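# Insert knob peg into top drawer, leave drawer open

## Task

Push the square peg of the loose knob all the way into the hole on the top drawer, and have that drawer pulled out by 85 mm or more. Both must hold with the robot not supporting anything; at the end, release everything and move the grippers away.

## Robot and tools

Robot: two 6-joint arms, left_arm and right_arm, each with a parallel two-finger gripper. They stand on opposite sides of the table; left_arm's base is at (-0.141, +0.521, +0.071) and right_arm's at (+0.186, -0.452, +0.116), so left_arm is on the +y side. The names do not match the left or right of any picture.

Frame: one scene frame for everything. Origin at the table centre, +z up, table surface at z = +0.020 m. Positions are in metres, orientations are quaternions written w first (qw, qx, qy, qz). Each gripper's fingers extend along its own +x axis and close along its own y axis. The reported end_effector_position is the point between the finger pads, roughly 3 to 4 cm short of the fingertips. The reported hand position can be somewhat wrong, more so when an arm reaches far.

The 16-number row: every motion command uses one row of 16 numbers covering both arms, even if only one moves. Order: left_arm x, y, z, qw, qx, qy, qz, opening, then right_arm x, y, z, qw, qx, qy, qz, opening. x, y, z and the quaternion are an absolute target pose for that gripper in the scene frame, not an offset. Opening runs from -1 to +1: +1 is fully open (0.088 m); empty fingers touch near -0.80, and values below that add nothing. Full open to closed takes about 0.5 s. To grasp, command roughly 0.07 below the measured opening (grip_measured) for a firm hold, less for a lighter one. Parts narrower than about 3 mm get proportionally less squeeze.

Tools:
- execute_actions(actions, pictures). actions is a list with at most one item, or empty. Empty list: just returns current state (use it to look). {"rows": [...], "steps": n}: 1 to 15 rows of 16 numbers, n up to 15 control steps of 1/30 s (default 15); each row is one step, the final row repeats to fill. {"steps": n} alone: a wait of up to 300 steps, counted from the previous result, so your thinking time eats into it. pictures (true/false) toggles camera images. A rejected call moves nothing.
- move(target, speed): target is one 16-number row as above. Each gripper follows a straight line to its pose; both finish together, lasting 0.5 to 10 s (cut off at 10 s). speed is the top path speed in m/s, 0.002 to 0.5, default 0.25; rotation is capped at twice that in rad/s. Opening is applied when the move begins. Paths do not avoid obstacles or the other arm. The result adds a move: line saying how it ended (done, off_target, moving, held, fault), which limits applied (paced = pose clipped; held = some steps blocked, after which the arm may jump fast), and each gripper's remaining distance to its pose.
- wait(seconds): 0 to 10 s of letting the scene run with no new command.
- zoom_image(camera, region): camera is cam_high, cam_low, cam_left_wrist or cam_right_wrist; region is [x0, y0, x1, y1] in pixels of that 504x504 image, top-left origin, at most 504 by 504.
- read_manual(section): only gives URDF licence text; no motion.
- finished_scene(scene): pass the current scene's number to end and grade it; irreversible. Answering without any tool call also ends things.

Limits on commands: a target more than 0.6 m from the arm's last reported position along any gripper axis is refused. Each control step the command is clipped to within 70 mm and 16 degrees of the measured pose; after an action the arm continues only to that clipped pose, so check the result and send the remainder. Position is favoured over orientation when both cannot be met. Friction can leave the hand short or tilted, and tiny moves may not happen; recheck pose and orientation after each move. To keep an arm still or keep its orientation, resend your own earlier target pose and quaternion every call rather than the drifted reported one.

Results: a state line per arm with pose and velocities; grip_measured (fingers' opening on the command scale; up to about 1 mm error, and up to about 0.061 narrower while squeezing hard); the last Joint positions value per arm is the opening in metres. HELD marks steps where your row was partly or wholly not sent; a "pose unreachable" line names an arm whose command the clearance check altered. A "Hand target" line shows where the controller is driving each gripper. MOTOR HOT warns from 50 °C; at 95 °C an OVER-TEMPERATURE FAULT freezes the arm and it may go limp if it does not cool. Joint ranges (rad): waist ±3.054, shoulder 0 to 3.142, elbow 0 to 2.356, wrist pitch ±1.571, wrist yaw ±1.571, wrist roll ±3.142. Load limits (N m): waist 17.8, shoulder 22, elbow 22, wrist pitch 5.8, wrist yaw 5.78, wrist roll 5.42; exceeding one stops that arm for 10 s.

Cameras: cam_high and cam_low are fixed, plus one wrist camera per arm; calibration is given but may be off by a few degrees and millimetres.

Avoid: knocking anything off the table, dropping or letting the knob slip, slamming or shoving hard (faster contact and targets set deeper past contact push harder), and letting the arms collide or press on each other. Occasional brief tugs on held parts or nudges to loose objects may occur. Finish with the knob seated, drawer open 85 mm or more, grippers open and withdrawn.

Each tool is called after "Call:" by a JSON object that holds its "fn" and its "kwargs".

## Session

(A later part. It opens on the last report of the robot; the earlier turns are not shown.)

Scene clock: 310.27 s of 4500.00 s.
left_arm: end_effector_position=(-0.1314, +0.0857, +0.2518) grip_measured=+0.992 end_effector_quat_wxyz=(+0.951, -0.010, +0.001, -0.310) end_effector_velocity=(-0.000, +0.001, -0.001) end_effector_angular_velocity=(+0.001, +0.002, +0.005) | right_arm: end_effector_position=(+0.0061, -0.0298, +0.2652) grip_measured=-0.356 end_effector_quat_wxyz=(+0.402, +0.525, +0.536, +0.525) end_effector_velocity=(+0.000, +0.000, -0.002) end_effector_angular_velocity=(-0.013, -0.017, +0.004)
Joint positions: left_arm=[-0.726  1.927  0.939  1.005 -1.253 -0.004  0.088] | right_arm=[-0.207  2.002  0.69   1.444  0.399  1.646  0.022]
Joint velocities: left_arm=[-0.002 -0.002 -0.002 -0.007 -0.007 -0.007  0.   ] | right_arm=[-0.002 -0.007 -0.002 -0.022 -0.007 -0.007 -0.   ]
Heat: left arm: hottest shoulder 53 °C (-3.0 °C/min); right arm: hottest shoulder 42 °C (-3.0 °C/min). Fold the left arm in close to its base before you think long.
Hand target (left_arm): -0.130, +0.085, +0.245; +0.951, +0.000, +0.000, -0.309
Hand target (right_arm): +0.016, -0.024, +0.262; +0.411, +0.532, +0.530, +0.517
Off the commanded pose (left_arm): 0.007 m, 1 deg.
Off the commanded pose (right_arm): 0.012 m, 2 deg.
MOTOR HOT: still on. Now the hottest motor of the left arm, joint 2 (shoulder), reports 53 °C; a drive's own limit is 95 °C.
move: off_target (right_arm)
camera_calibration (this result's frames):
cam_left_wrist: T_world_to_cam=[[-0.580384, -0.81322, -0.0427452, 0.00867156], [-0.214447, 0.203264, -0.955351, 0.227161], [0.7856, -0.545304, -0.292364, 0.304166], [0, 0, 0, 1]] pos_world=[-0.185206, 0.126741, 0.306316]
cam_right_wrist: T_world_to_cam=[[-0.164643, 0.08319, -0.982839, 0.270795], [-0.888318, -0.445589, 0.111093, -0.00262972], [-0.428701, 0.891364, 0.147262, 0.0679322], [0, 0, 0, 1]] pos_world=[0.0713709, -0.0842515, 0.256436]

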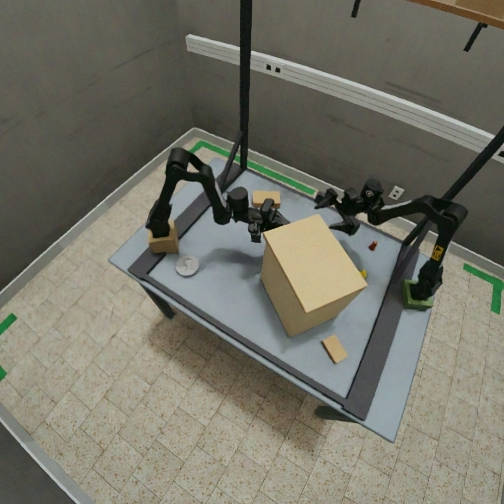

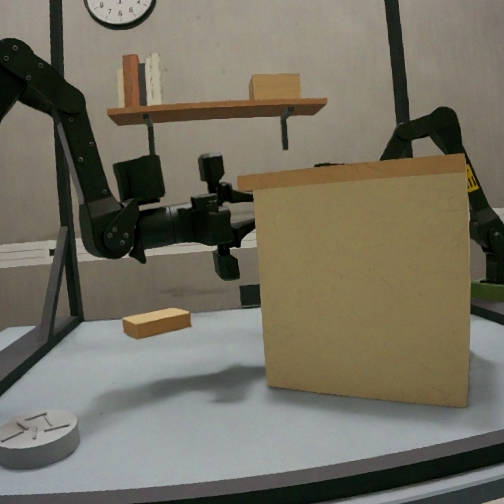

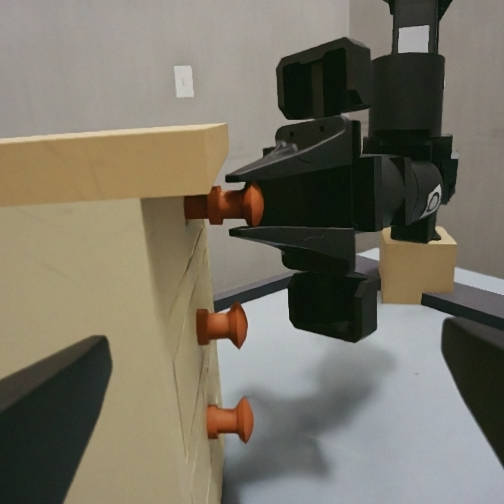

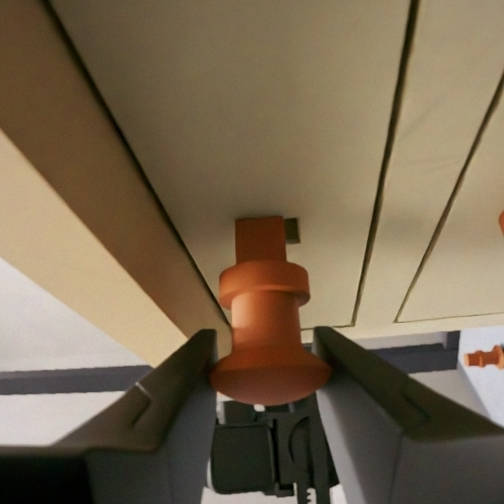

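Call:
{"fn": "move", "kwargs": {"target": [-0.13,0.085,0.245,0.951,0,0.0,-0.309,1.0,0.012,-0.027,0.256,0.42,0.522,0.529,0.517,-0.48], "speed": 0.006}}

Call:
{"fn": "zoom_image", "kwargs": {"camera": "cam_left_wrist", "region": [140, 140, 340, 340]}}

Scene clock: 316.67 s of 4500.00 s.
left_arm: end_effector_position=(-0.1314, +0.0857, +0.2518) grip_measured=+0.992 end_effector_quat_wxyz=(+0.951, -0.010, +0.001, -0.310) end_effector_velocity=(+0.001, +0.003, -0.001) end_effector_angular_velocity=(+0.001, +0.002, +0.019) | right_arm: end_effector_position=(+0.0076, -0.0292, +0.2608) grip_measured=-0.356 end_effector_quat_wxyz=(+0.412, +0.523, +0.533, +0.522) end_effector_velocity=(+0.000, -0.000, -0.001) end_effector_angular_velocity=(-0.005, -0.012, +0.004)
Joint positions: left_arm=[-0.726  1.927  0.939  1.005 -1.253 -0.004  0.088] | right_arm=[-0.207  2.009  0.69   1.436  0.412  1.639  0.022]
Joint velocities: left_arm=[-0.002 -0.002 -0.002 -0.007 -0.022 -0.007 -0.   ] | right_arm=[-0.002 -0.002 -0.002 -0.007 -0.007 -0.007 -0.   ]
Heat: left arm: hottest shoulder 53 °C (-3.0 °C/min); right arm: hottest shoulder 42 °C (-2.0 °C/min). Fold the left arm in close to its base before you think long.
Hand target (left_arm): -0.130, +0.085, +0.245; +0.951, +0.000, +0.000, -0.309
Hand target (right_arm): +0.012, -0.027, +0.256; +0.421, +0.523, +0.530, +0.518
Off the commanded pose (left_arm): 0.007 m, 1 deg.
Off the commanded pose (right_arm): 0.007 m, 1 deg.
MOTOR HOT: still on. Now the hottest motor of the left arm, joint 2 (shoulder), reports 53 °C; a drive's own limit is 95 °C.
move: done
camera_calibration (this result's frames):
cam_left_wrist: T_world_to_cam=[[-0.580384, -0.81322, -0.0427452, 0.00867156], [-0.214447, 0.203264, -0.955351, 0.227161], [0.7856, -0.545304, -0.292364, 0.304166], [0, 0, 0, 1]] pos_world=[-0.185206, 0.126741, 0.306316]
cam_right_wrist: T_world_to_cam=[[-0.150915, 0.0733529, -0.985821, 0.266983], [-0.895555, -0.432403, 0.104922, 0.00153973], [-0.418575, 0.898692, 0.130948, 0.0731156], [0, 0, 0, 1]] pos_world=[0.072275, -0.0846265, 0.253461]

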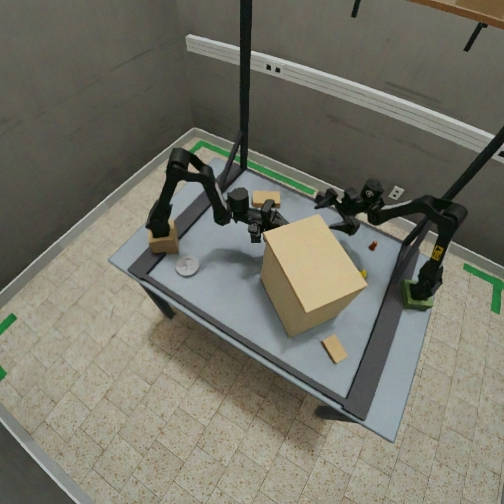

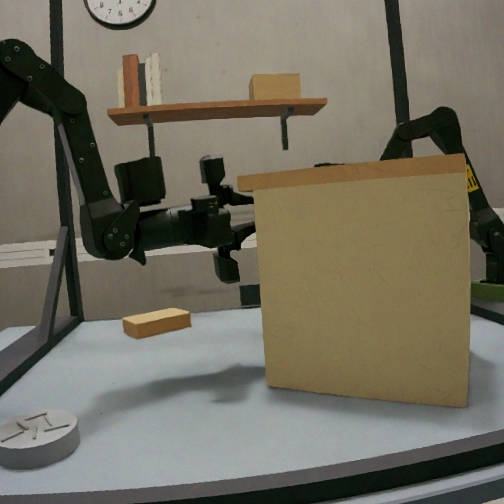

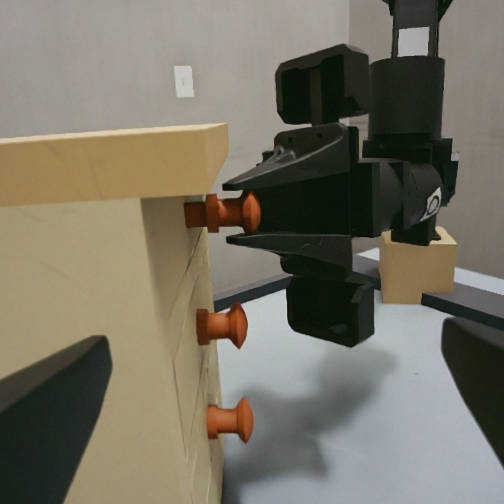

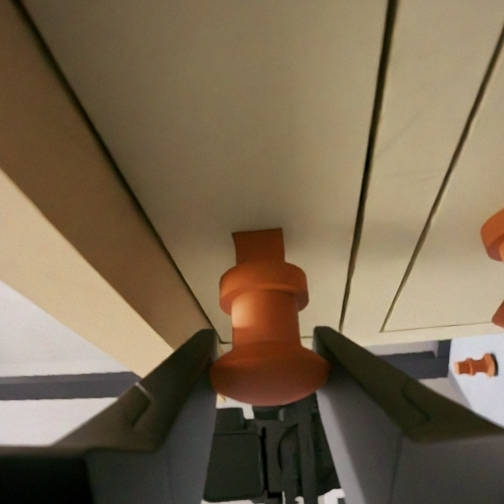

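Region (140, 140, 340, 340) of cam_left_wrist's 504x504 image, scaled by 2.520, with more detail than that image has.

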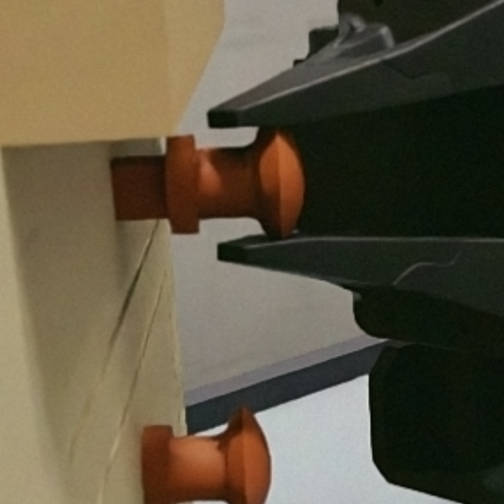

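It caught. Push in.

Call:
{"fn": "move", "kwargs": {"target": [-0.13,0.085,0.245,0.951,0,0.0,-0.309,1.0,0.030,-0.012,0.266,0.42,0.522,0.529,0.517,-0.48], "speed": 0.012}}

Call:
{"fn": "zoom_image", "kwargs": {"camera": "cam_left_wrist", "region": [140, 140, 340, 340]}}

Scene clock: 321.67 s of 4500.00 s.
left_arm: end_effector_position=(-0.1314, +0.0857, +0.2518) grip_measured=+0.992 end_effector_quat_wxyz=(+0.951, -0.010, +0.001, -0.310) end_effector_velocity=(+0.001, +0.003, -0.001) end_effector_angular_velocity=(+0.001, +0.002, +0.019) | right_arm: end_effector_position=(+0.0151, -0.0196, +0.2621) grip_measured=-0.356 end_effector_quat_wxyz=(+0.412, +0.507, +0.542, +0.529) end_effector_velocity=(+0.002, +0.001, +0.000) end_effector_angular_velocity=(-0.001, -0.008, -0.010)
Joint positions: left_arm=[-0.726  1.927  0.939  1.005 -1.253 -0.004  0.088] | right_arm=[-0.256  1.992  0.703  1.384  0.332  1.642  0.022]
Joint velocities: left_arm=[-0.002 -0.002 -0.002 -0.007 -0.022 -0.007  0.   ] | right_arm=[-0.002 -0.002  0.002 -0.007  0.007 -0.007 -0.   ]
Heat: left arm: hottest shoulder 53 °C (-2.0 °C/min); right arm: hottest shoulder 41 °C (-2.0 °C/min). Fold the left arm in close to its base before you think long.
Hand target (left_arm): -0.130, +0.085, +0.245; +0.951, +0.000, +0.000, -0.309
Hand target (right_arm): +0.030, -0.013, +0.266; +0.421, +0.523, +0.530, +0.518
Off the commanded pose (left_arm): 0.007 m, 1 deg.
Off the commanded pose (right_arm): 0.017 m, 3 deg.
MOTOR HOT: still on. Now the hottest motor of the left arm, joint 2 (shoulder), reports 53 °C; a drive's own limit is 95 °C.
move: off_target (right_arm)
camera_calibration (this result's frames):
cam_left_wrist: T_world_to_cam=[[-0.580384, -0.81322, -0.0427452, 0.00867156], [-0.214447, 0.203264, -0.955351, 0.227161], [0.7856, -0.545304, -0.292364, 0.304166], [0, 0, 0, 1]] pos_world=[-0.185206, 0.126741, 0.306316]
cam_right_wrist: T_world_to_cam=[[-0.1374, 0.0531472, -0.989089, 0.268992], [-0.883294, -0.458448, 0.0980693, 0.0133441], [-0.448234, 0.88713, 0.109935, 0.0731555], [0, 0, 0, 1]] pos_world=[0.0815371, -0.0730771, 0.256706]

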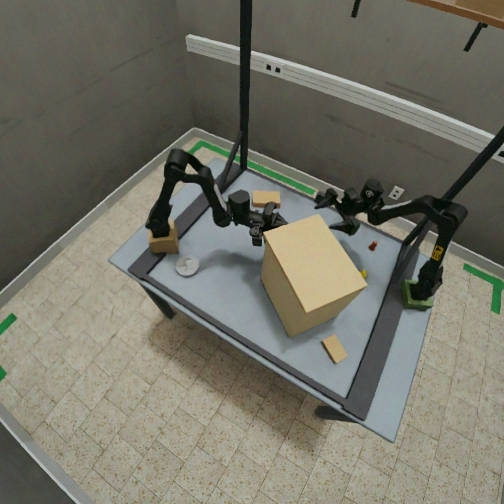

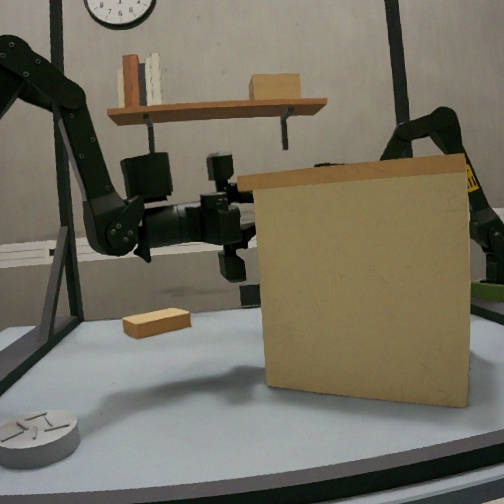

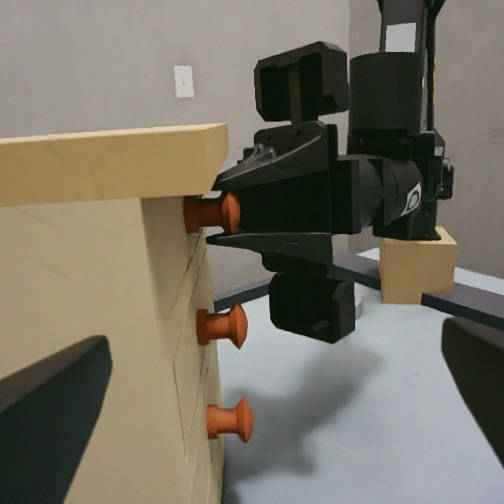

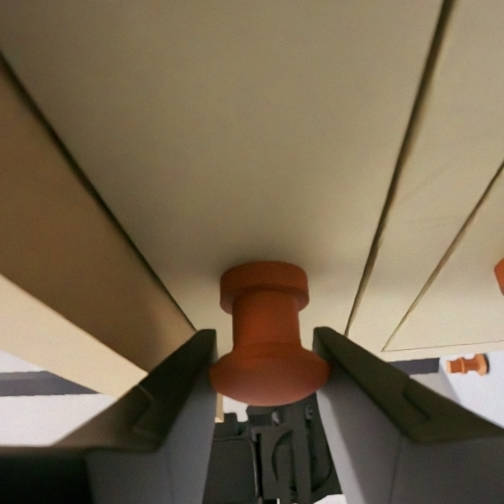

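Region (140, 140, 340, 340) of cam_left_wrist's 504x504 image, scaled by 2.520, with more detail than that image has.

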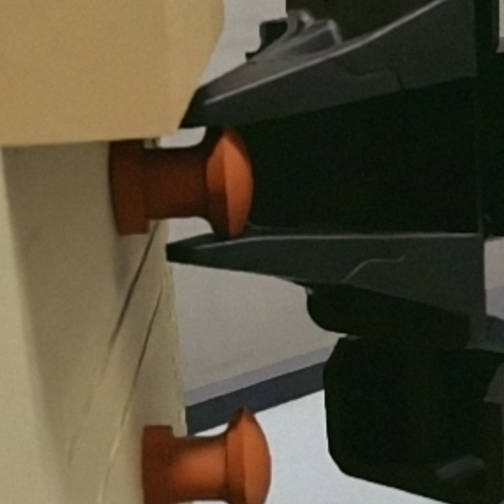

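Call:
{"fn": "move", "kwargs": {"target": [-0.13,0.085,0.245,0.951,0,0.0,-0.309,1.0,-0.033,-0.087,0.264,0.415,0.515,0.536,0.524,-0.48], "speed": 0.02}}

Scene clock: 330.73 s of 4500.00 s.
left_arm: end_effector_position=(-0.1314, +0.0857, +0.2518) grip_measured=+0.992 end_effector_quat_wxyz=(+0.951, -0.010, +0.001, -0.310) end_effector_velocity=(-0.000, +0.001, -0.001) end_effector_angular_velocity=(+0.001, +0.002, +0.005) | right_arm: end_effector_position=(-0.0309, -0.0833, +0.2611) grip_measured=-0.356 end_effector_quat_wxyz=(+0.419, +0.516, +0.535, +0.521) end_effector_velocity=(-0.000, +0.001, +0.002) end_effector_angular_velocity=(+0.003, -0.006, +0.004)
Joint positions: left_arm=[-0.726  1.927  0.939  1.005 -1.253 -0.004  0.088] | right_arm=[-0.002  1.944  0.599  1.455  0.616  1.613  0.022]
Joint velocities: left_arm=[-0.002 -0.002 -0.002 -0.007 -0.007 -0.007  0.   ] | right_arm=[-0.002 -0.007  0.002 -0.007 -0.007 -0.007 -0.   ]
Heat: left arm: hottest shoulder 52 °C (-2.0 °C/min); right arm: hottest shoulder 42 °C (+0.0 °C/min). Fold the left arm in close to its base before you think long.
Hand target (left_arm): -0.130, +0.085, +0.245; +0.951, +0.000, +0.000, -0.309
Hand target (right_arm): -0.033, -0.087, +0.264; +0.415, +0.515, +0.536, +0.524
Off the commanded pose (left_arm): 0.007 m, 1 deg.
Off the commanded pose (right_arm): 0.005 m, 1 deg.
MOTOR HOT: still on. Now the hottest motor of the left arm, joint 2 (shoulder), reports 52 °C; a drive's own limit is 95 °C.
After step 90, 1.67 s passed at rest.
move: done
camera_calibration (this result's frames):
cam_left_wrist: T_world_to_cam=[[-0.580384, -0.81322, -0.0427452, 0.00867156], [-0.214447, 0.203264, -0.955351, 0.227161], [0.7856, -0.545304, -0.292364, 0.304166], [0, 0, 0, 1]] pos_world=[-0.185206, 0.126741, 0.306316]
cam_right_wrist: T_world_to_cam=[[-0.139286, 0.0564479, -0.988642, 0.265161], [-0.896494, -0.43123, 0.101682, -0.055526], [-0.420592, 0.900474, 0.11067, 0.110986], [0, 0, 0, 1]] pos_world=[0.0338345, -0.138852, 0.255512]

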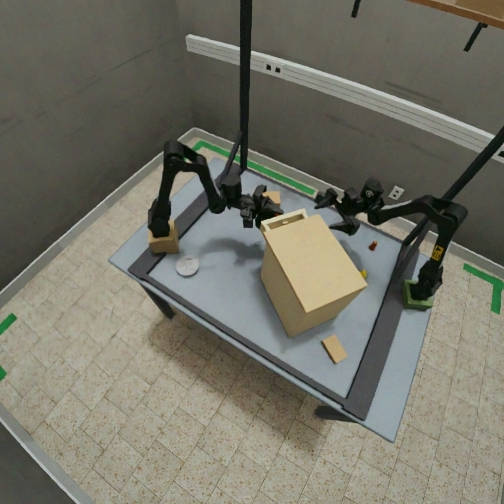

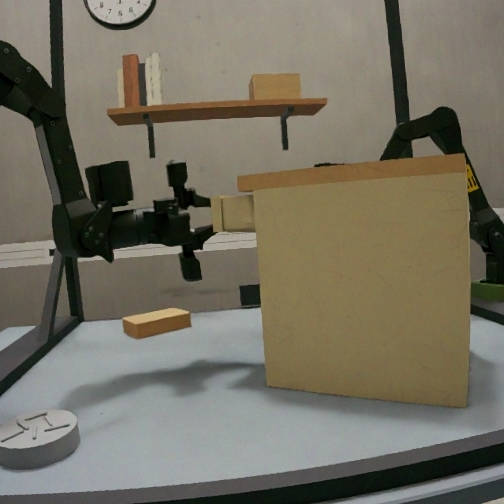

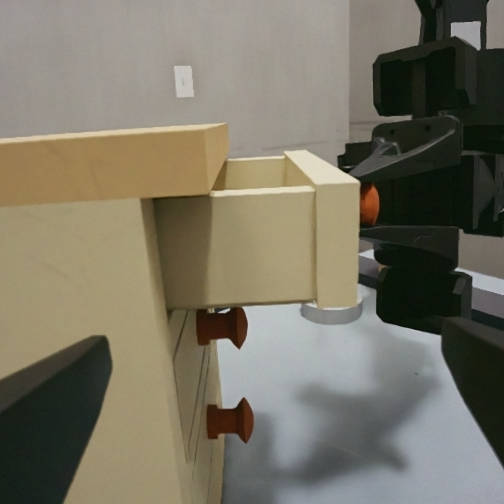

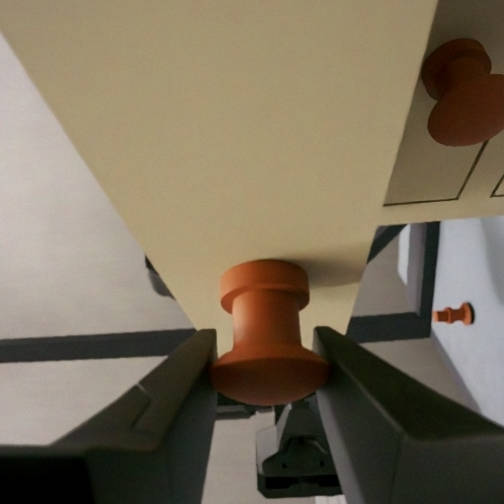

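Call:
{"fn": "move", "kwargs": {"target": [-0.13,0.085,0.245,0.951,0,0.0,-0.309,1.0,-0.031,-0.084,0.262,0.419,0.516,0.535,0.521,0.3], "speed": 0.02}}

Call:
{"fn": "move", "kwargs": {"target": [-0.13,0.085,0.245,0.951,0,0.0,-0.309,1.0,-0.04,-0.13,0.29,0.419,0.516,0.535,0.521,0.6], "speed": 0.08}}

Call:
{"fn": "move", "kwargs": {"target": [-0.13,0.085,0.245,0.951,0,0.0,-0.309,1.0,-0.03,-0.08,0.36,0.2367,-0.6113,0.1987,0.7285,0.6], "speed": 0.3}}

Call:
{"fn": "move", "kwargs": {"target": [-0.13,0.085,0.245,0.951,0,0.0,-0.309,1.0,-0.022,-0.042,0.33,0.2367,-0.6113,0.1987,0.7285,0.6], "speed": 0.08}}

Scene clock: 340.60 s of 4500.00 s.
left_arm: end_effector_position=(-0.1314, +0.0857, +0.2518) grip_measured=+0.992 end_effector_quat_wxyz=(+0.951, -0.010, +0.001, -0.310) end_effector_velocity=(-0.002, -0.000, -0.001) end_effector_angular_velocity=(+0.001, +0.002, -0.010) | right_arm: end_effector_position=(-0.0307, -0.0833, +0.2609) grip_measured=+0.297 end_effector_quat_wxyz=(+0.420, +0.516, +0.535, +0.521) end_effector_velocity=(-0.000, +0.000, -0.003) end_effector_angular_velocity=(-0.008, -0.016, +0.004)
Joint positions: left_arm=[-0.726  1.927  0.939  1.005 -1.253 -0.004  0.088] | right_arm=[-0.002  1.944  0.599  1.454  0.617  1.613  0.054]
Joint velocities: left_arm=[-0.002 -0.002 -0.002 -0.007  0.007 -0.007 -0.   ] | right_arm=[-0.002  0.002 -0.002 -0.007 -0.007 -0.007  0.   ]
Heat: left arm: hottest shoulder 52 °C (-2.0 °C/min); right arm: hottest shoulder 42 °C (+0.0 °C/min). Fold the left arm in close to its base before you think long.
Hand target (left_arm): -0.130, +0.085, +0.245; +0.951, +0.000, +0.000, -0.309
Hand target (right_arm): -0.031, -0.084, +0.262; +0.419, +0.516, +0.535, +0.521
Off the commanded pose (left_arm): 0.007 m, 1 deg.
Off the commanded pose (right_arm): 0.001 m, 0 deg.
MOTOR HOT: still on. Now the hottest motor of the left arm, joint 2 (shoulder), reports 52 °C; a drive's own limit is 95 °C.
After step 90, 6.13 s passed at rest.
move: done
camera_calibration (this result's frames):
cam_left_wrist: T_world_to_cam=[[-0.580384, -0.81322, -0.0427452, 0.00867156], [-0.214447, 0.203264, -0.955351, 0.227161], [0.7856, -0.545304, -0.292364, 0.304166], [0, 0, 0, 1]] pos_world=[-0.185206, 0.126741, 0.306316]
cam_right_wrist: T_world_to_cam=[[-0.138433, 0.0560118, -0.988787, 0.265055], [-0.897079, -0.430118, 0.101229, -0.0551597], [-0.419625, 0.901033, 0.10979, 0.111347], [0, 0, 0, 1]] pos_world=[0.0339337, -0.138899, 0.255442]

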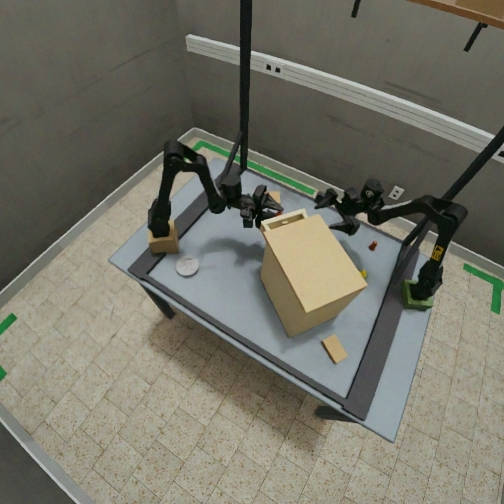

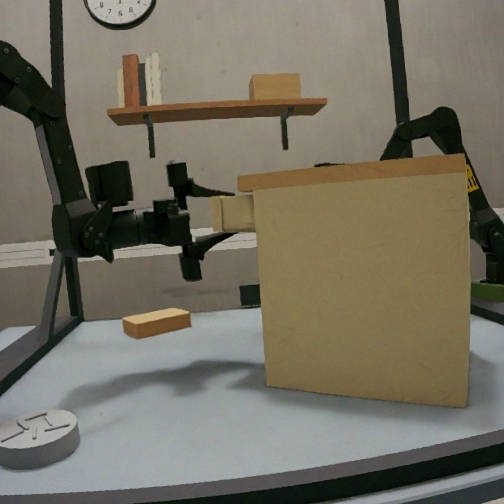

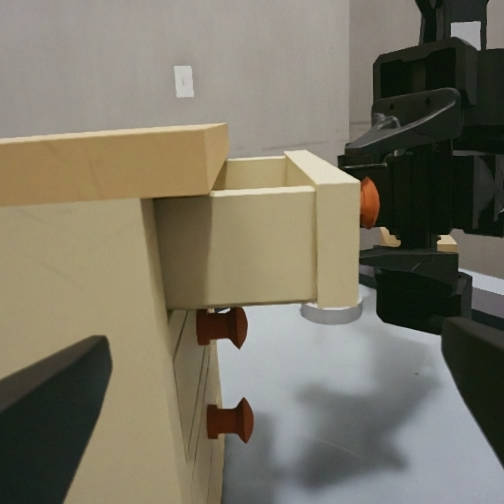

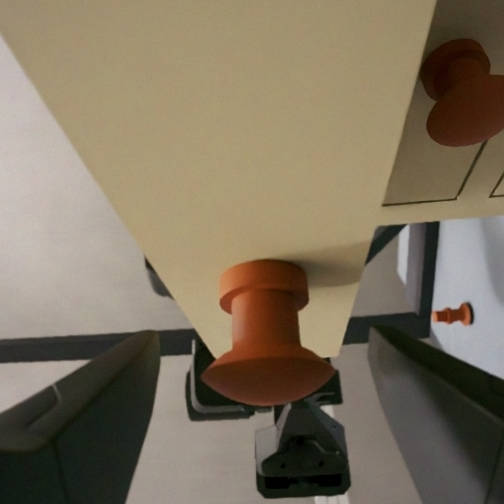

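Scene clock: 341.67 s of 4500.00 s.
left_arm: end_effector_position=(-0.1314, +0.0857, +0.2518) grip_measured=+0.992 end_effector_quat_wxyz=(+0.951, -0.010, +0.001, -0.310) end_effector_velocity=(+0.001, +0.004, +0.001) end_effector_angular_velocity=(-0.003, +0.004, +0.019) | right_arm: end_effector_position=(-0.0411, -0.1278, +0.2890) grip_measured=+0.598 end_effector_quat_wxyz=(+0.418, +0.517, +0.536, +0.521) end_effector_velocity=(-0.001, -0.002, -0.002) end_effector_angular_velocity=(-0.013, -0.005, +0.001)
Joint positions: left_arm=[-0.726  1.927  0.939  1.005 -1.253 -0.004  0.088] | right_arm=[0.135 1.759 0.521 1.362 0.751 1.595 0.068]
Joint velocities: left_arm=[-0.002 -0.007 -0.002 -0.007 -0.022 -0.007  0.   ] | right_arm=[ 0.007 -0.007 -0.002 -0.022  0.007  0.007  0.   ]
Heat: left arm: hottest shoulder 52 °C (-2.0 °C/min); right arm: hottest shoulder 42 °C (+0.0 °C/min). Fold the left arm in close to its base before you think long.
Hand target (left_arm): -0.130, +0.085, +0.245; +0.951, +0.000, +0.000, -0.309
Hand target (right_arm): -0.040, -0.130, +0.290; +0.419, +0.516, +0.535, +0.521
Off the commanded pose (left_arm): 0.007 m, 1 deg.
Off the commanded pose (right_arm): 0.003 m, 0 deg.
MOTOR HOT: still on. Now the hottest motor of the left arm, joint 2 (shoulder), reports 52 °C; a drive's own limit is 95 °C.
move: done
camera_calibration (this result's frames):
cam_left_wrist: T_world_to_cam=[[-0.580384, -0.81322, -0.0427452, 0.00867156], [-0.214447, 0.203264, -0.955351, 0.227161], [0.7856, -0.545304, -0.292364, 0.304166], [0, 0, 0, 1]] pos_world=[-0.185206, 0.126741, 0.306316]
cam_right_wrist: T_world_to_cam=[[-0.142315, 0.0566035, -0.988202, 0.293635], [-0.895664, -0.432347, 0.104223, -0.0875698], [-0.421347, 0.899929, 0.112227, 0.143123], [0, 0, 0, 1]] pos_world=[0.0236598, -0.183282, 0.283235]

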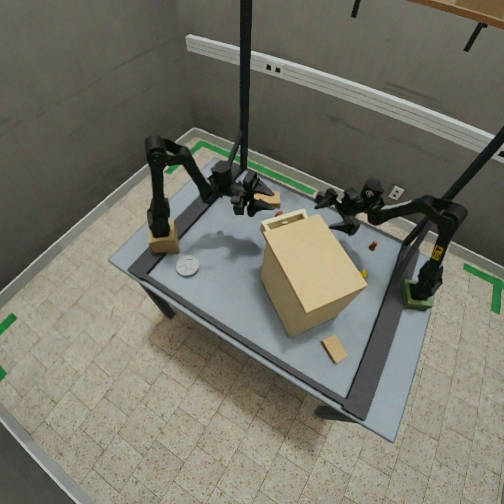

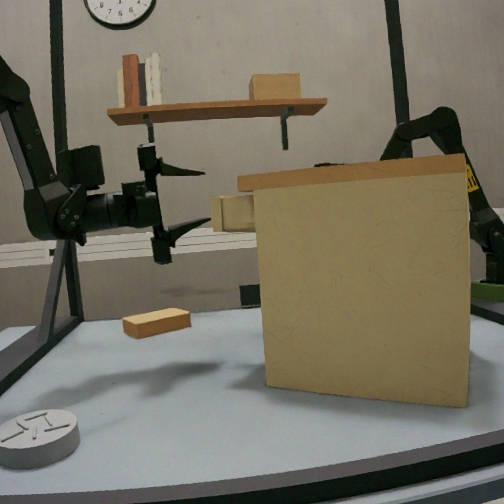

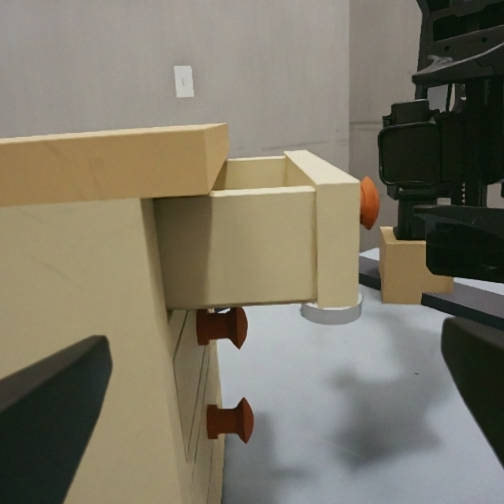

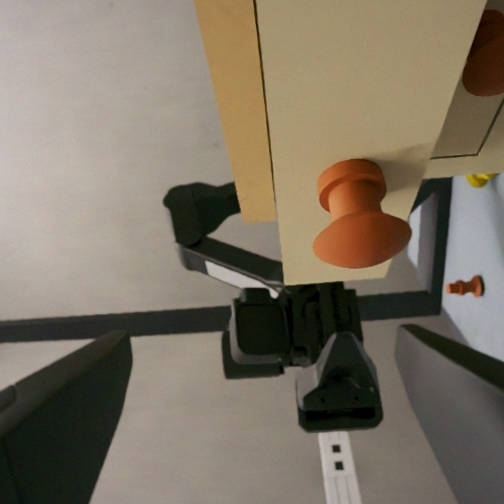

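Scene clock: 346.47 s of 4500.00 s.
left_arm: end_effector_position=(-0.1314, +0.0857, +0.2518) grip_measured=+0.992 end_effector_quat_wxyz=(+0.951, -0.010, +0.001, -0.310) end_effector_velocity=(+0.002, +0.001, -0.001) end_effector_angular_velocity=(+0.001, +0.002, +0.010) | right_arm: end_effector_position=(-0.0281, -0.0829, +0.3593) grip_measured=+0.598 end_effector_quat_wxyz=(+0.261, -0.580, +0.178, +0.751) end_effector_velocity=(+0.003, +0.004, -0.001) end_effector_angular_velocity=(+0.007, -0.006, -0.002)
Joint positions: left_arm=[-0.726  1.927  0.939  1.005 -1.253 -0.004  0.088] | right_arm=[-0.24   2.084  2.34  -1.57  -0.08  -0.427  0.068]
Joint velocities: left_arm=[ 0.002 -0.002 -0.002 -0.007 -0.007 -0.007 -0.   ] | right_arm=[-0.007  0.002 -0.002  0.007  0.007 -0.007 -0.   ]
Heat: left arm: hottest shoulder 52 °C (-2.0 °C/min); right arm: hottest shoulder 41 °C (-1.0 °C/min). Fold the left arm in close to its base before you think long.
Hand target (left_arm): -0.130, +0.085, +0.245; +0.951, +0.000, +0.000, -0.309
Hand target (right_arm): -0.030, -0.082, +0.360; +0.261, -0.580, +0.174, +0.752
Off the commanded pose (left_arm): 0.007 m, 1 deg.
Off the commanded pose (right_arm): 0.004 m, 6 deg.
MOTOR HOT: still on. Now the hottest motor of the left arm, joint 2 (shoulder), reports 52 °C; a drive's own limit is 95 °C.
joint sent to its limit (right arm) — the command would take joint 3 (elbow) past its upper limit, so that joint was sent only as far as its limit.
move: off_target (right_arm)
camera_calibration (this result's frames):
cam_left_wrist: T_world_to_cam=[[-0.580384, -0.81322, -0.0427452, 0.00867156], [-0.214447, 0.203264, -0.955351, 0.227161], [0.7856, -0.545304, -0.292364, 0.304166], [0, 0, 0, 1]] pos_world=[-0.185206, 0.126741, 0.306316]
cam_right_wrist: T_world_to_cam=[[0.621655, 0.782077, 0.0435959, 0.0732465], [0.780343, -0.62318, 0.0520709, -0.0138179], [0.0678915, 0.00164957, -0.997691, 0.438347], [0, 0, 0, 1]] pos_world=[-0.0645114, -0.0666186, 0.434861]

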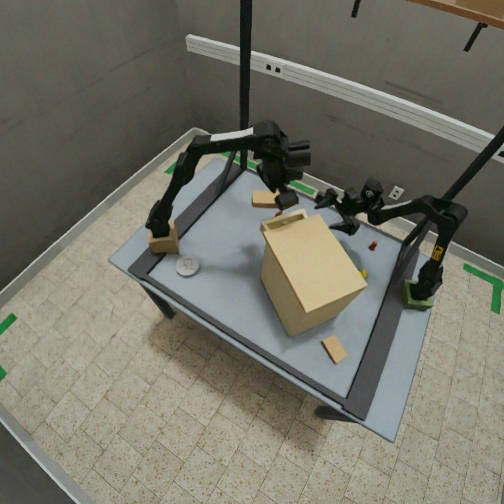

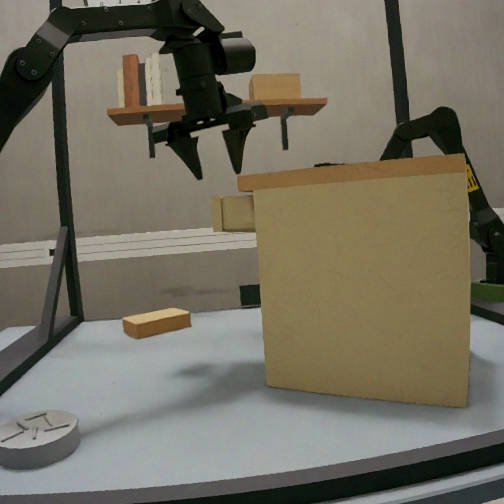

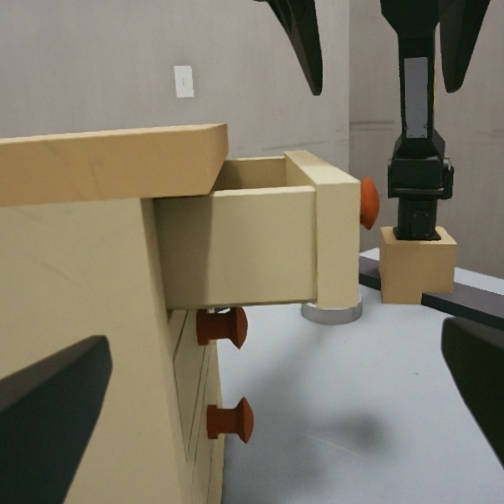

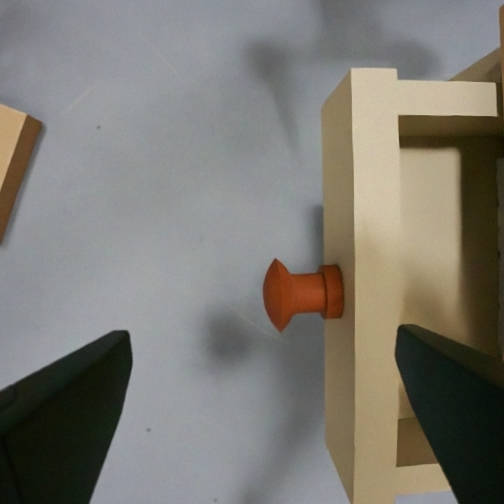

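Scene clock: 347.47 s of 4500.00 s.
left_arm: end_effector_position=(-0.1314, +0.0857, +0.2518) grip_measured=+0.992 end_effector_quat_wxyz=(+0.951, -0.010, +0.001, -0.310) end_effector_velocity=(-0.002, +0.003, -0.002) end_effector_angular_velocity=(+0.015, -0.002, -0.000) | right_arm: end_effector_position=(-0.0211, -0.0452, +0.3281) grip_measured=+0.598 end_effector_quat_wxyz=(+0.265, -0.581, +0.173, +0.750) end_effector_velocity=(-0.001, -0.003, +0.000) end_effector_angular_velocity=(-0.006, -0.001, +0.025)
Joint positions: left_arm=[-0.726  1.927  0.939  1.005 -1.253 -0.004  0.088] | right_arm=[-0.295  2.171  2.342 -1.481 -0.084 -0.482  0.068]
Joint velocities: left_arm=[-0.007 -0.007 -0.007 -0.022 -0.007 -0.007 -0.   ] | right_arm=[ 0.002 -0.002 -0.002 -0.007 -0.007 -0.022  0.   ]
Heat: left arm: hottest shoulder 52 °C (-2.0 °C/min); right arm: hottest shoulder 41 °C (-1.0 °C/min). Fold the left arm in close to its base before you think long.
Hand target (left_arm): -0.130, +0.085, +0.245; +0.951, +0.000, +0.000, -0.309
Hand target (right_arm): -0.022, -0.043, +0.330; +0.266, -0.577, +0.170, +0.753
Off the commanded pose (left_arm): 0.007 m, 1 deg.
Off the commanded pose (right_arm): 0.004 m, 6 deg.
MOTOR HOT: still on. Now the hottest motor of the left arm, joint 2 (shoulder), reports 52 °C; a drive's own limit is 95 °C.
joint sent to its limit (right arm) — the command would take joint 3 (elbow) past its upper limit, so that joint was sent only as far as its limit.
move: off_target (right_arm)
camera_calibration (this result's frames):
cam_left_wrist: T_world_to_cam=[[-0.580384, -0.81322, -0.0427452, 0.00867156], [-0.214447, 0.203264, -0.955351, 0.227161], [0.7856, -0.545304, -0.292364, 0.304166], [0, 0, 0, 1]] pos_world=[-0.185206, 0.126741, 0.306316]
cam_right_wrist: T_world_to_cam=[[0.62154, 0.781361, 0.0562426, 0.0365674], [0.77999, -0.623926, 0.0482928, 0.00705606], [0.0728253, 0.0138528, -0.997249, 0.407204], [0, 0, 0, 1]] pos_world=[-0.0578865, -0.0298108, 0.403686]

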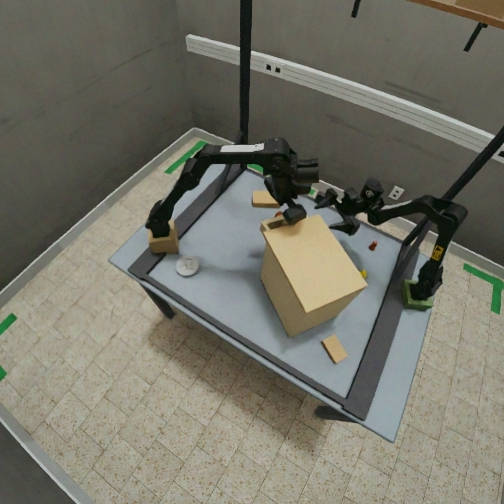

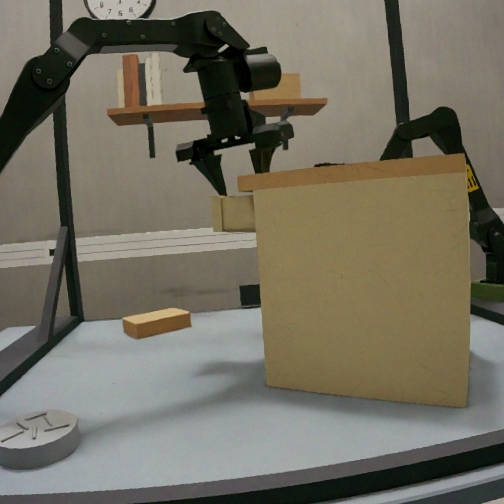

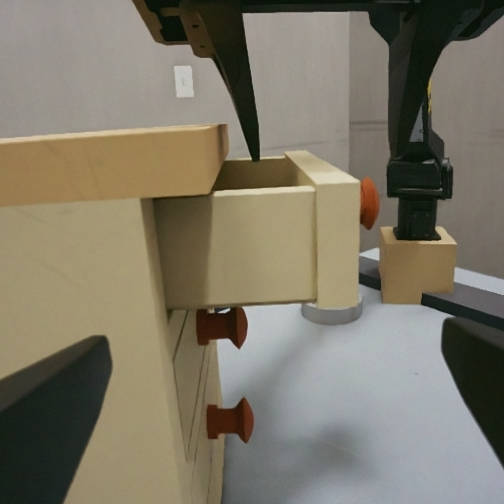

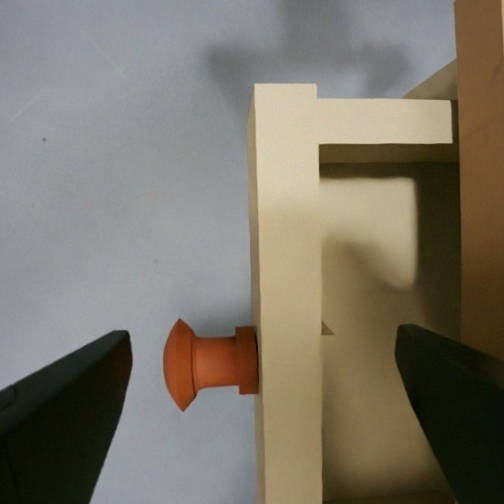

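Call:
{"fn": "move", "kwargs": {"target": [-0.13,0.085,0.245,0.951,0,0,-0.309,1.0,-0.021,-0.045,0.292,0.2367,-0.6113,0.1987,0.7285,0.6], "speed": 0.03}}

Scene clock: 358.33 s of 4500.00 s.
left_arm: end_effector_position=(-0.1314, +0.0857, +0.2518) grip_measured=+0.992 end_effector_quat_wxyz=(+0.951, -0.010, +0.001, -0.310) end_effector_velocity=(+0.000, +0.005, -0.001) end_effector_angular_velocity=(+0.001, +0.003, +0.029) | right_arm: end_effector_position=(-0.0219, -0.0446, +0.3001) grip_measured=+0.598 end_effector_quat_wxyz=(+0.243, -0.605, +0.193, +0.734) end_effector_velocity=(+0.000, -0.006, -0.000) end_effector_angular_velocity=(-0.022, -0.004, +0.011)
Joint positions: left_arm=[-0.726  1.927  0.939  1.005 -1.253 -0.004  0.088] | right_arm=[-0.293  2.232  2.341 -1.503 -0.084 -0.491  0.068]
Joint velocities: left_arm=[-0.007 -0.002 -0.002 -0.007 -0.037 -0.007 -0.   ] | right_arm=[ 0.002 -0.002 -0.002 -0.022 -0.007 -0.007 -0.   ]
Heat: left arm: hottest shoulder 52 °C (-1.0 °C/min); right arm: hottest shoulder 42 °C (-1.0 °C/min). Fold the left arm in close to its base before you think long.
Hand target (left_arm): -0.130, +0.085, +0.245; +0.951, +0.000, +0.000, -0.309
Hand target (right_arm): -0.021, -0.045, +0.292; +0.237, -0.611, +0.199, +0.728
Off the commanded pose (left_arm): 0.007 m, 1 deg.
Off the commanded pose (right_arm): 0.008 m, 1 deg.
MOTOR HOT: still on. Now the hottest motor of the left arm, joint 2 (shoulder), reports 52 °C; a drive's own limit is 95 °C.
After step 90, 5.83 s passed at rest.
move: done
camera_calibration (this result's frames):
cam_left_wrist: T_world_to_cam=[[-0.580384, -0.81322, -0.0427452, 0.00867156], [-0.214447, 0.203264, -0.955351, 0.227161], [0.7856, -0.545304, -0.292364, 0.304166], [0, 0, 0, 1]] pos_world=[-0.185206, 0.126741, 0.306316]
cam_right_wrist: T_world_to_cam=[[0.612782, 0.789984, 0.0205759, 0.0491267], [0.782517, -0.610213, 0.123723, -0.0125622], [0.110295, -0.0597146, -0.992103, 0.375369], [0, 0, 0, 1]] pos_world=[-0.0616753, -0.0240599, 0.372949]

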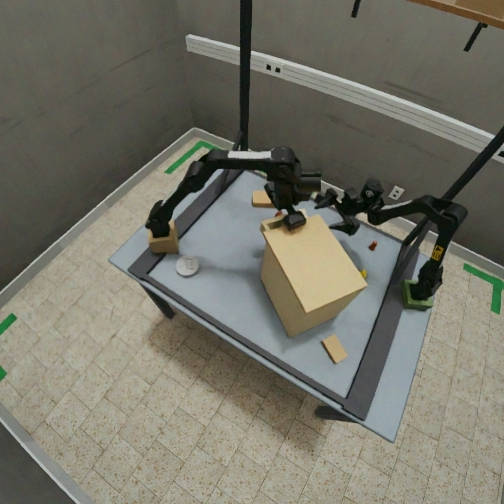

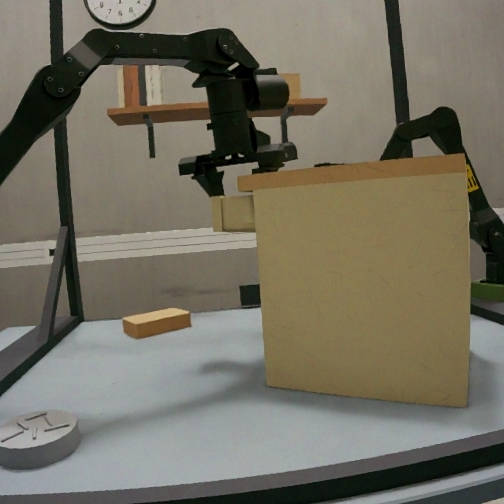

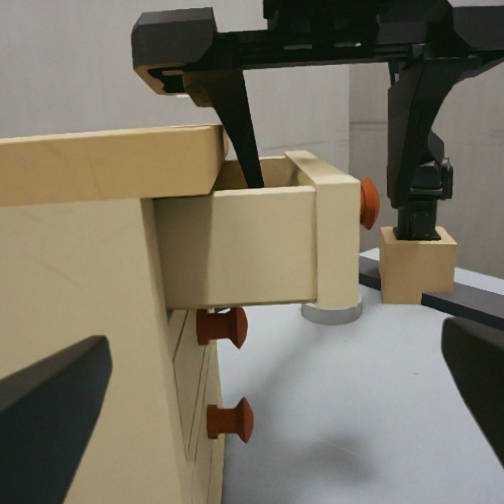

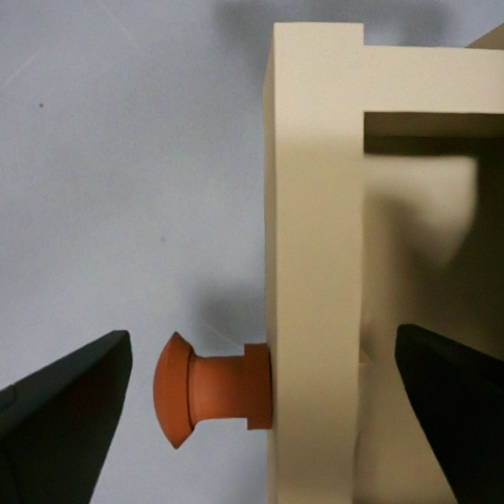

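Call:
{"fn": "move", "kwargs": {"target": [-0.13,0.085,0.245,0.951,0,0,-0.309,1.0,-0.037,-0.067,0.290,0.2367,-0.6113,0.1987,0.7285,0.6], "speed": 0.02}}

Scene clock: 363.03 s of 4500.00 s.
left_arm: end_effector_position=(-0.1314, +0.0857, +0.2518) grip_measured=+0.992 end_effector_quat_wxyz=(+0.951, -0.010, +0.001, -0.310) end_effector_velocity=(-0.002, +0.002, -0.002) end_effector_angular_velocity=(-0.006, +0.009, -0.000) | right_arm: end_effector_position=(-0.0329, -0.0609, +0.2906) grip_measured=+0.598 end_effector_quat_wxyz=(+0.244, -0.610, +0.197, +0.728) end_effector_velocity=(-0.000, -0.000, +0.001) end_effector_angular_velocity=(+0.004, +0.009, +0.006)
Joint positions: left_arm=[-0.726  1.927  0.939  1.005 -1.253 -0.004  0.088] | right_arm=[-0.25   2.172  2.205 -1.437 -0.067 -0.443  0.068]
Joint velocities: left_arm=[-0.007 -0.002 -0.007 -0.007 -0.007 -0.022 -0.   ] | right_arm=[-0.002 -0.007 -0.007  0.007 -0.007 -0.007  0.   ]
Heat: left arm: hottest shoulder 52 °C (-1.0 °C/min); right arm: hottest shoulder 43 °C (+0.0 °C/min). Fold the left arm in close to its base before you think long.
Hand target (left_arm): -0.130, +0.085, +0.245; +0.951, +0.000, +0.000, -0.309
Hand target (right_arm): -0.037, -0.067, +0.290; -0.237, +0.611, -0.199, -0.728
Off the commanded pose (left_arm): 0.007 m, 1 deg.
Off the commanded pose (right_arm): 0.007 m, 1 deg.
MOTOR HOT: still on. Now the hottest motor of the left arm, joint 2 (shoulder), reports 52 °C; a drive's own limit is 95 °C.
move: done
camera_calibration (this result's frames):
cam_left_wrist: T_world_to_cam=[[-0.580384, -0.81322, -0.0427452, 0.00867156], [-0.214447, 0.203264, -0.955351, 0.227161], [0.7856, -0.545304, -0.292364, 0.304166], [0, 0, 0, 1]] pos_world=[-0.185206, 0.126741, 0.306316]
cam_right_wrist: T_world_to_cam=[[0.617733, 0.786065, 0.0225052, 0.0682771], [0.776583, -0.614287, 0.139898, -0.0178635], [0.123793, -0.0689422, -0.98991, 0.36543], [0, 0, 0, 1]] pos_world=[-0.0735423, -0.0394501, 0.362705]

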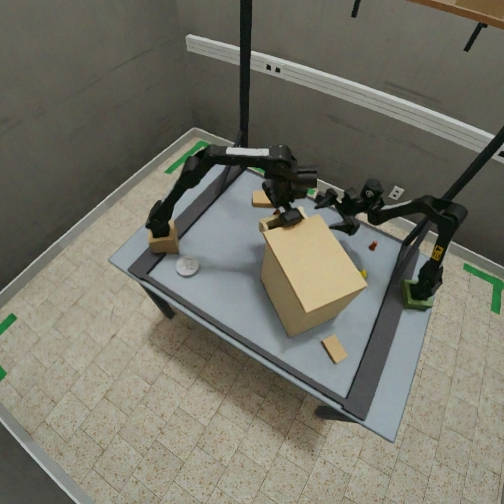

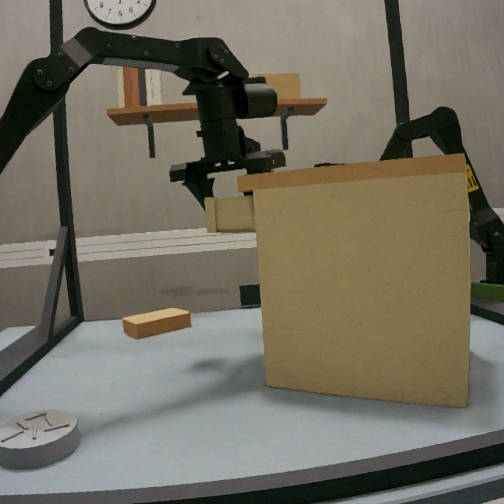

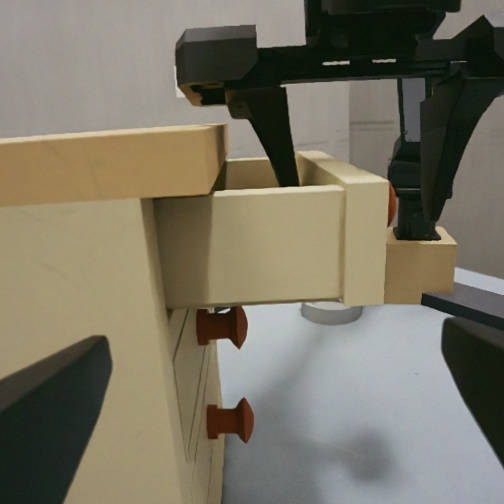

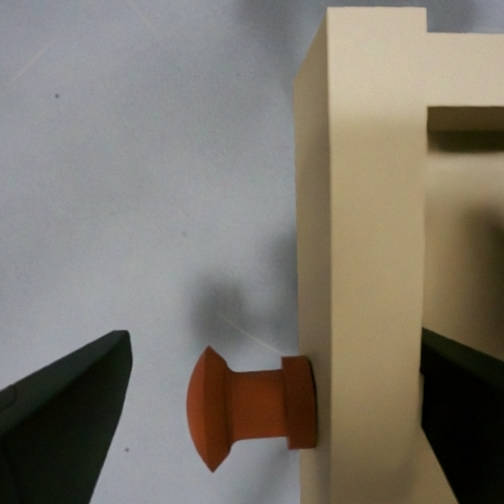

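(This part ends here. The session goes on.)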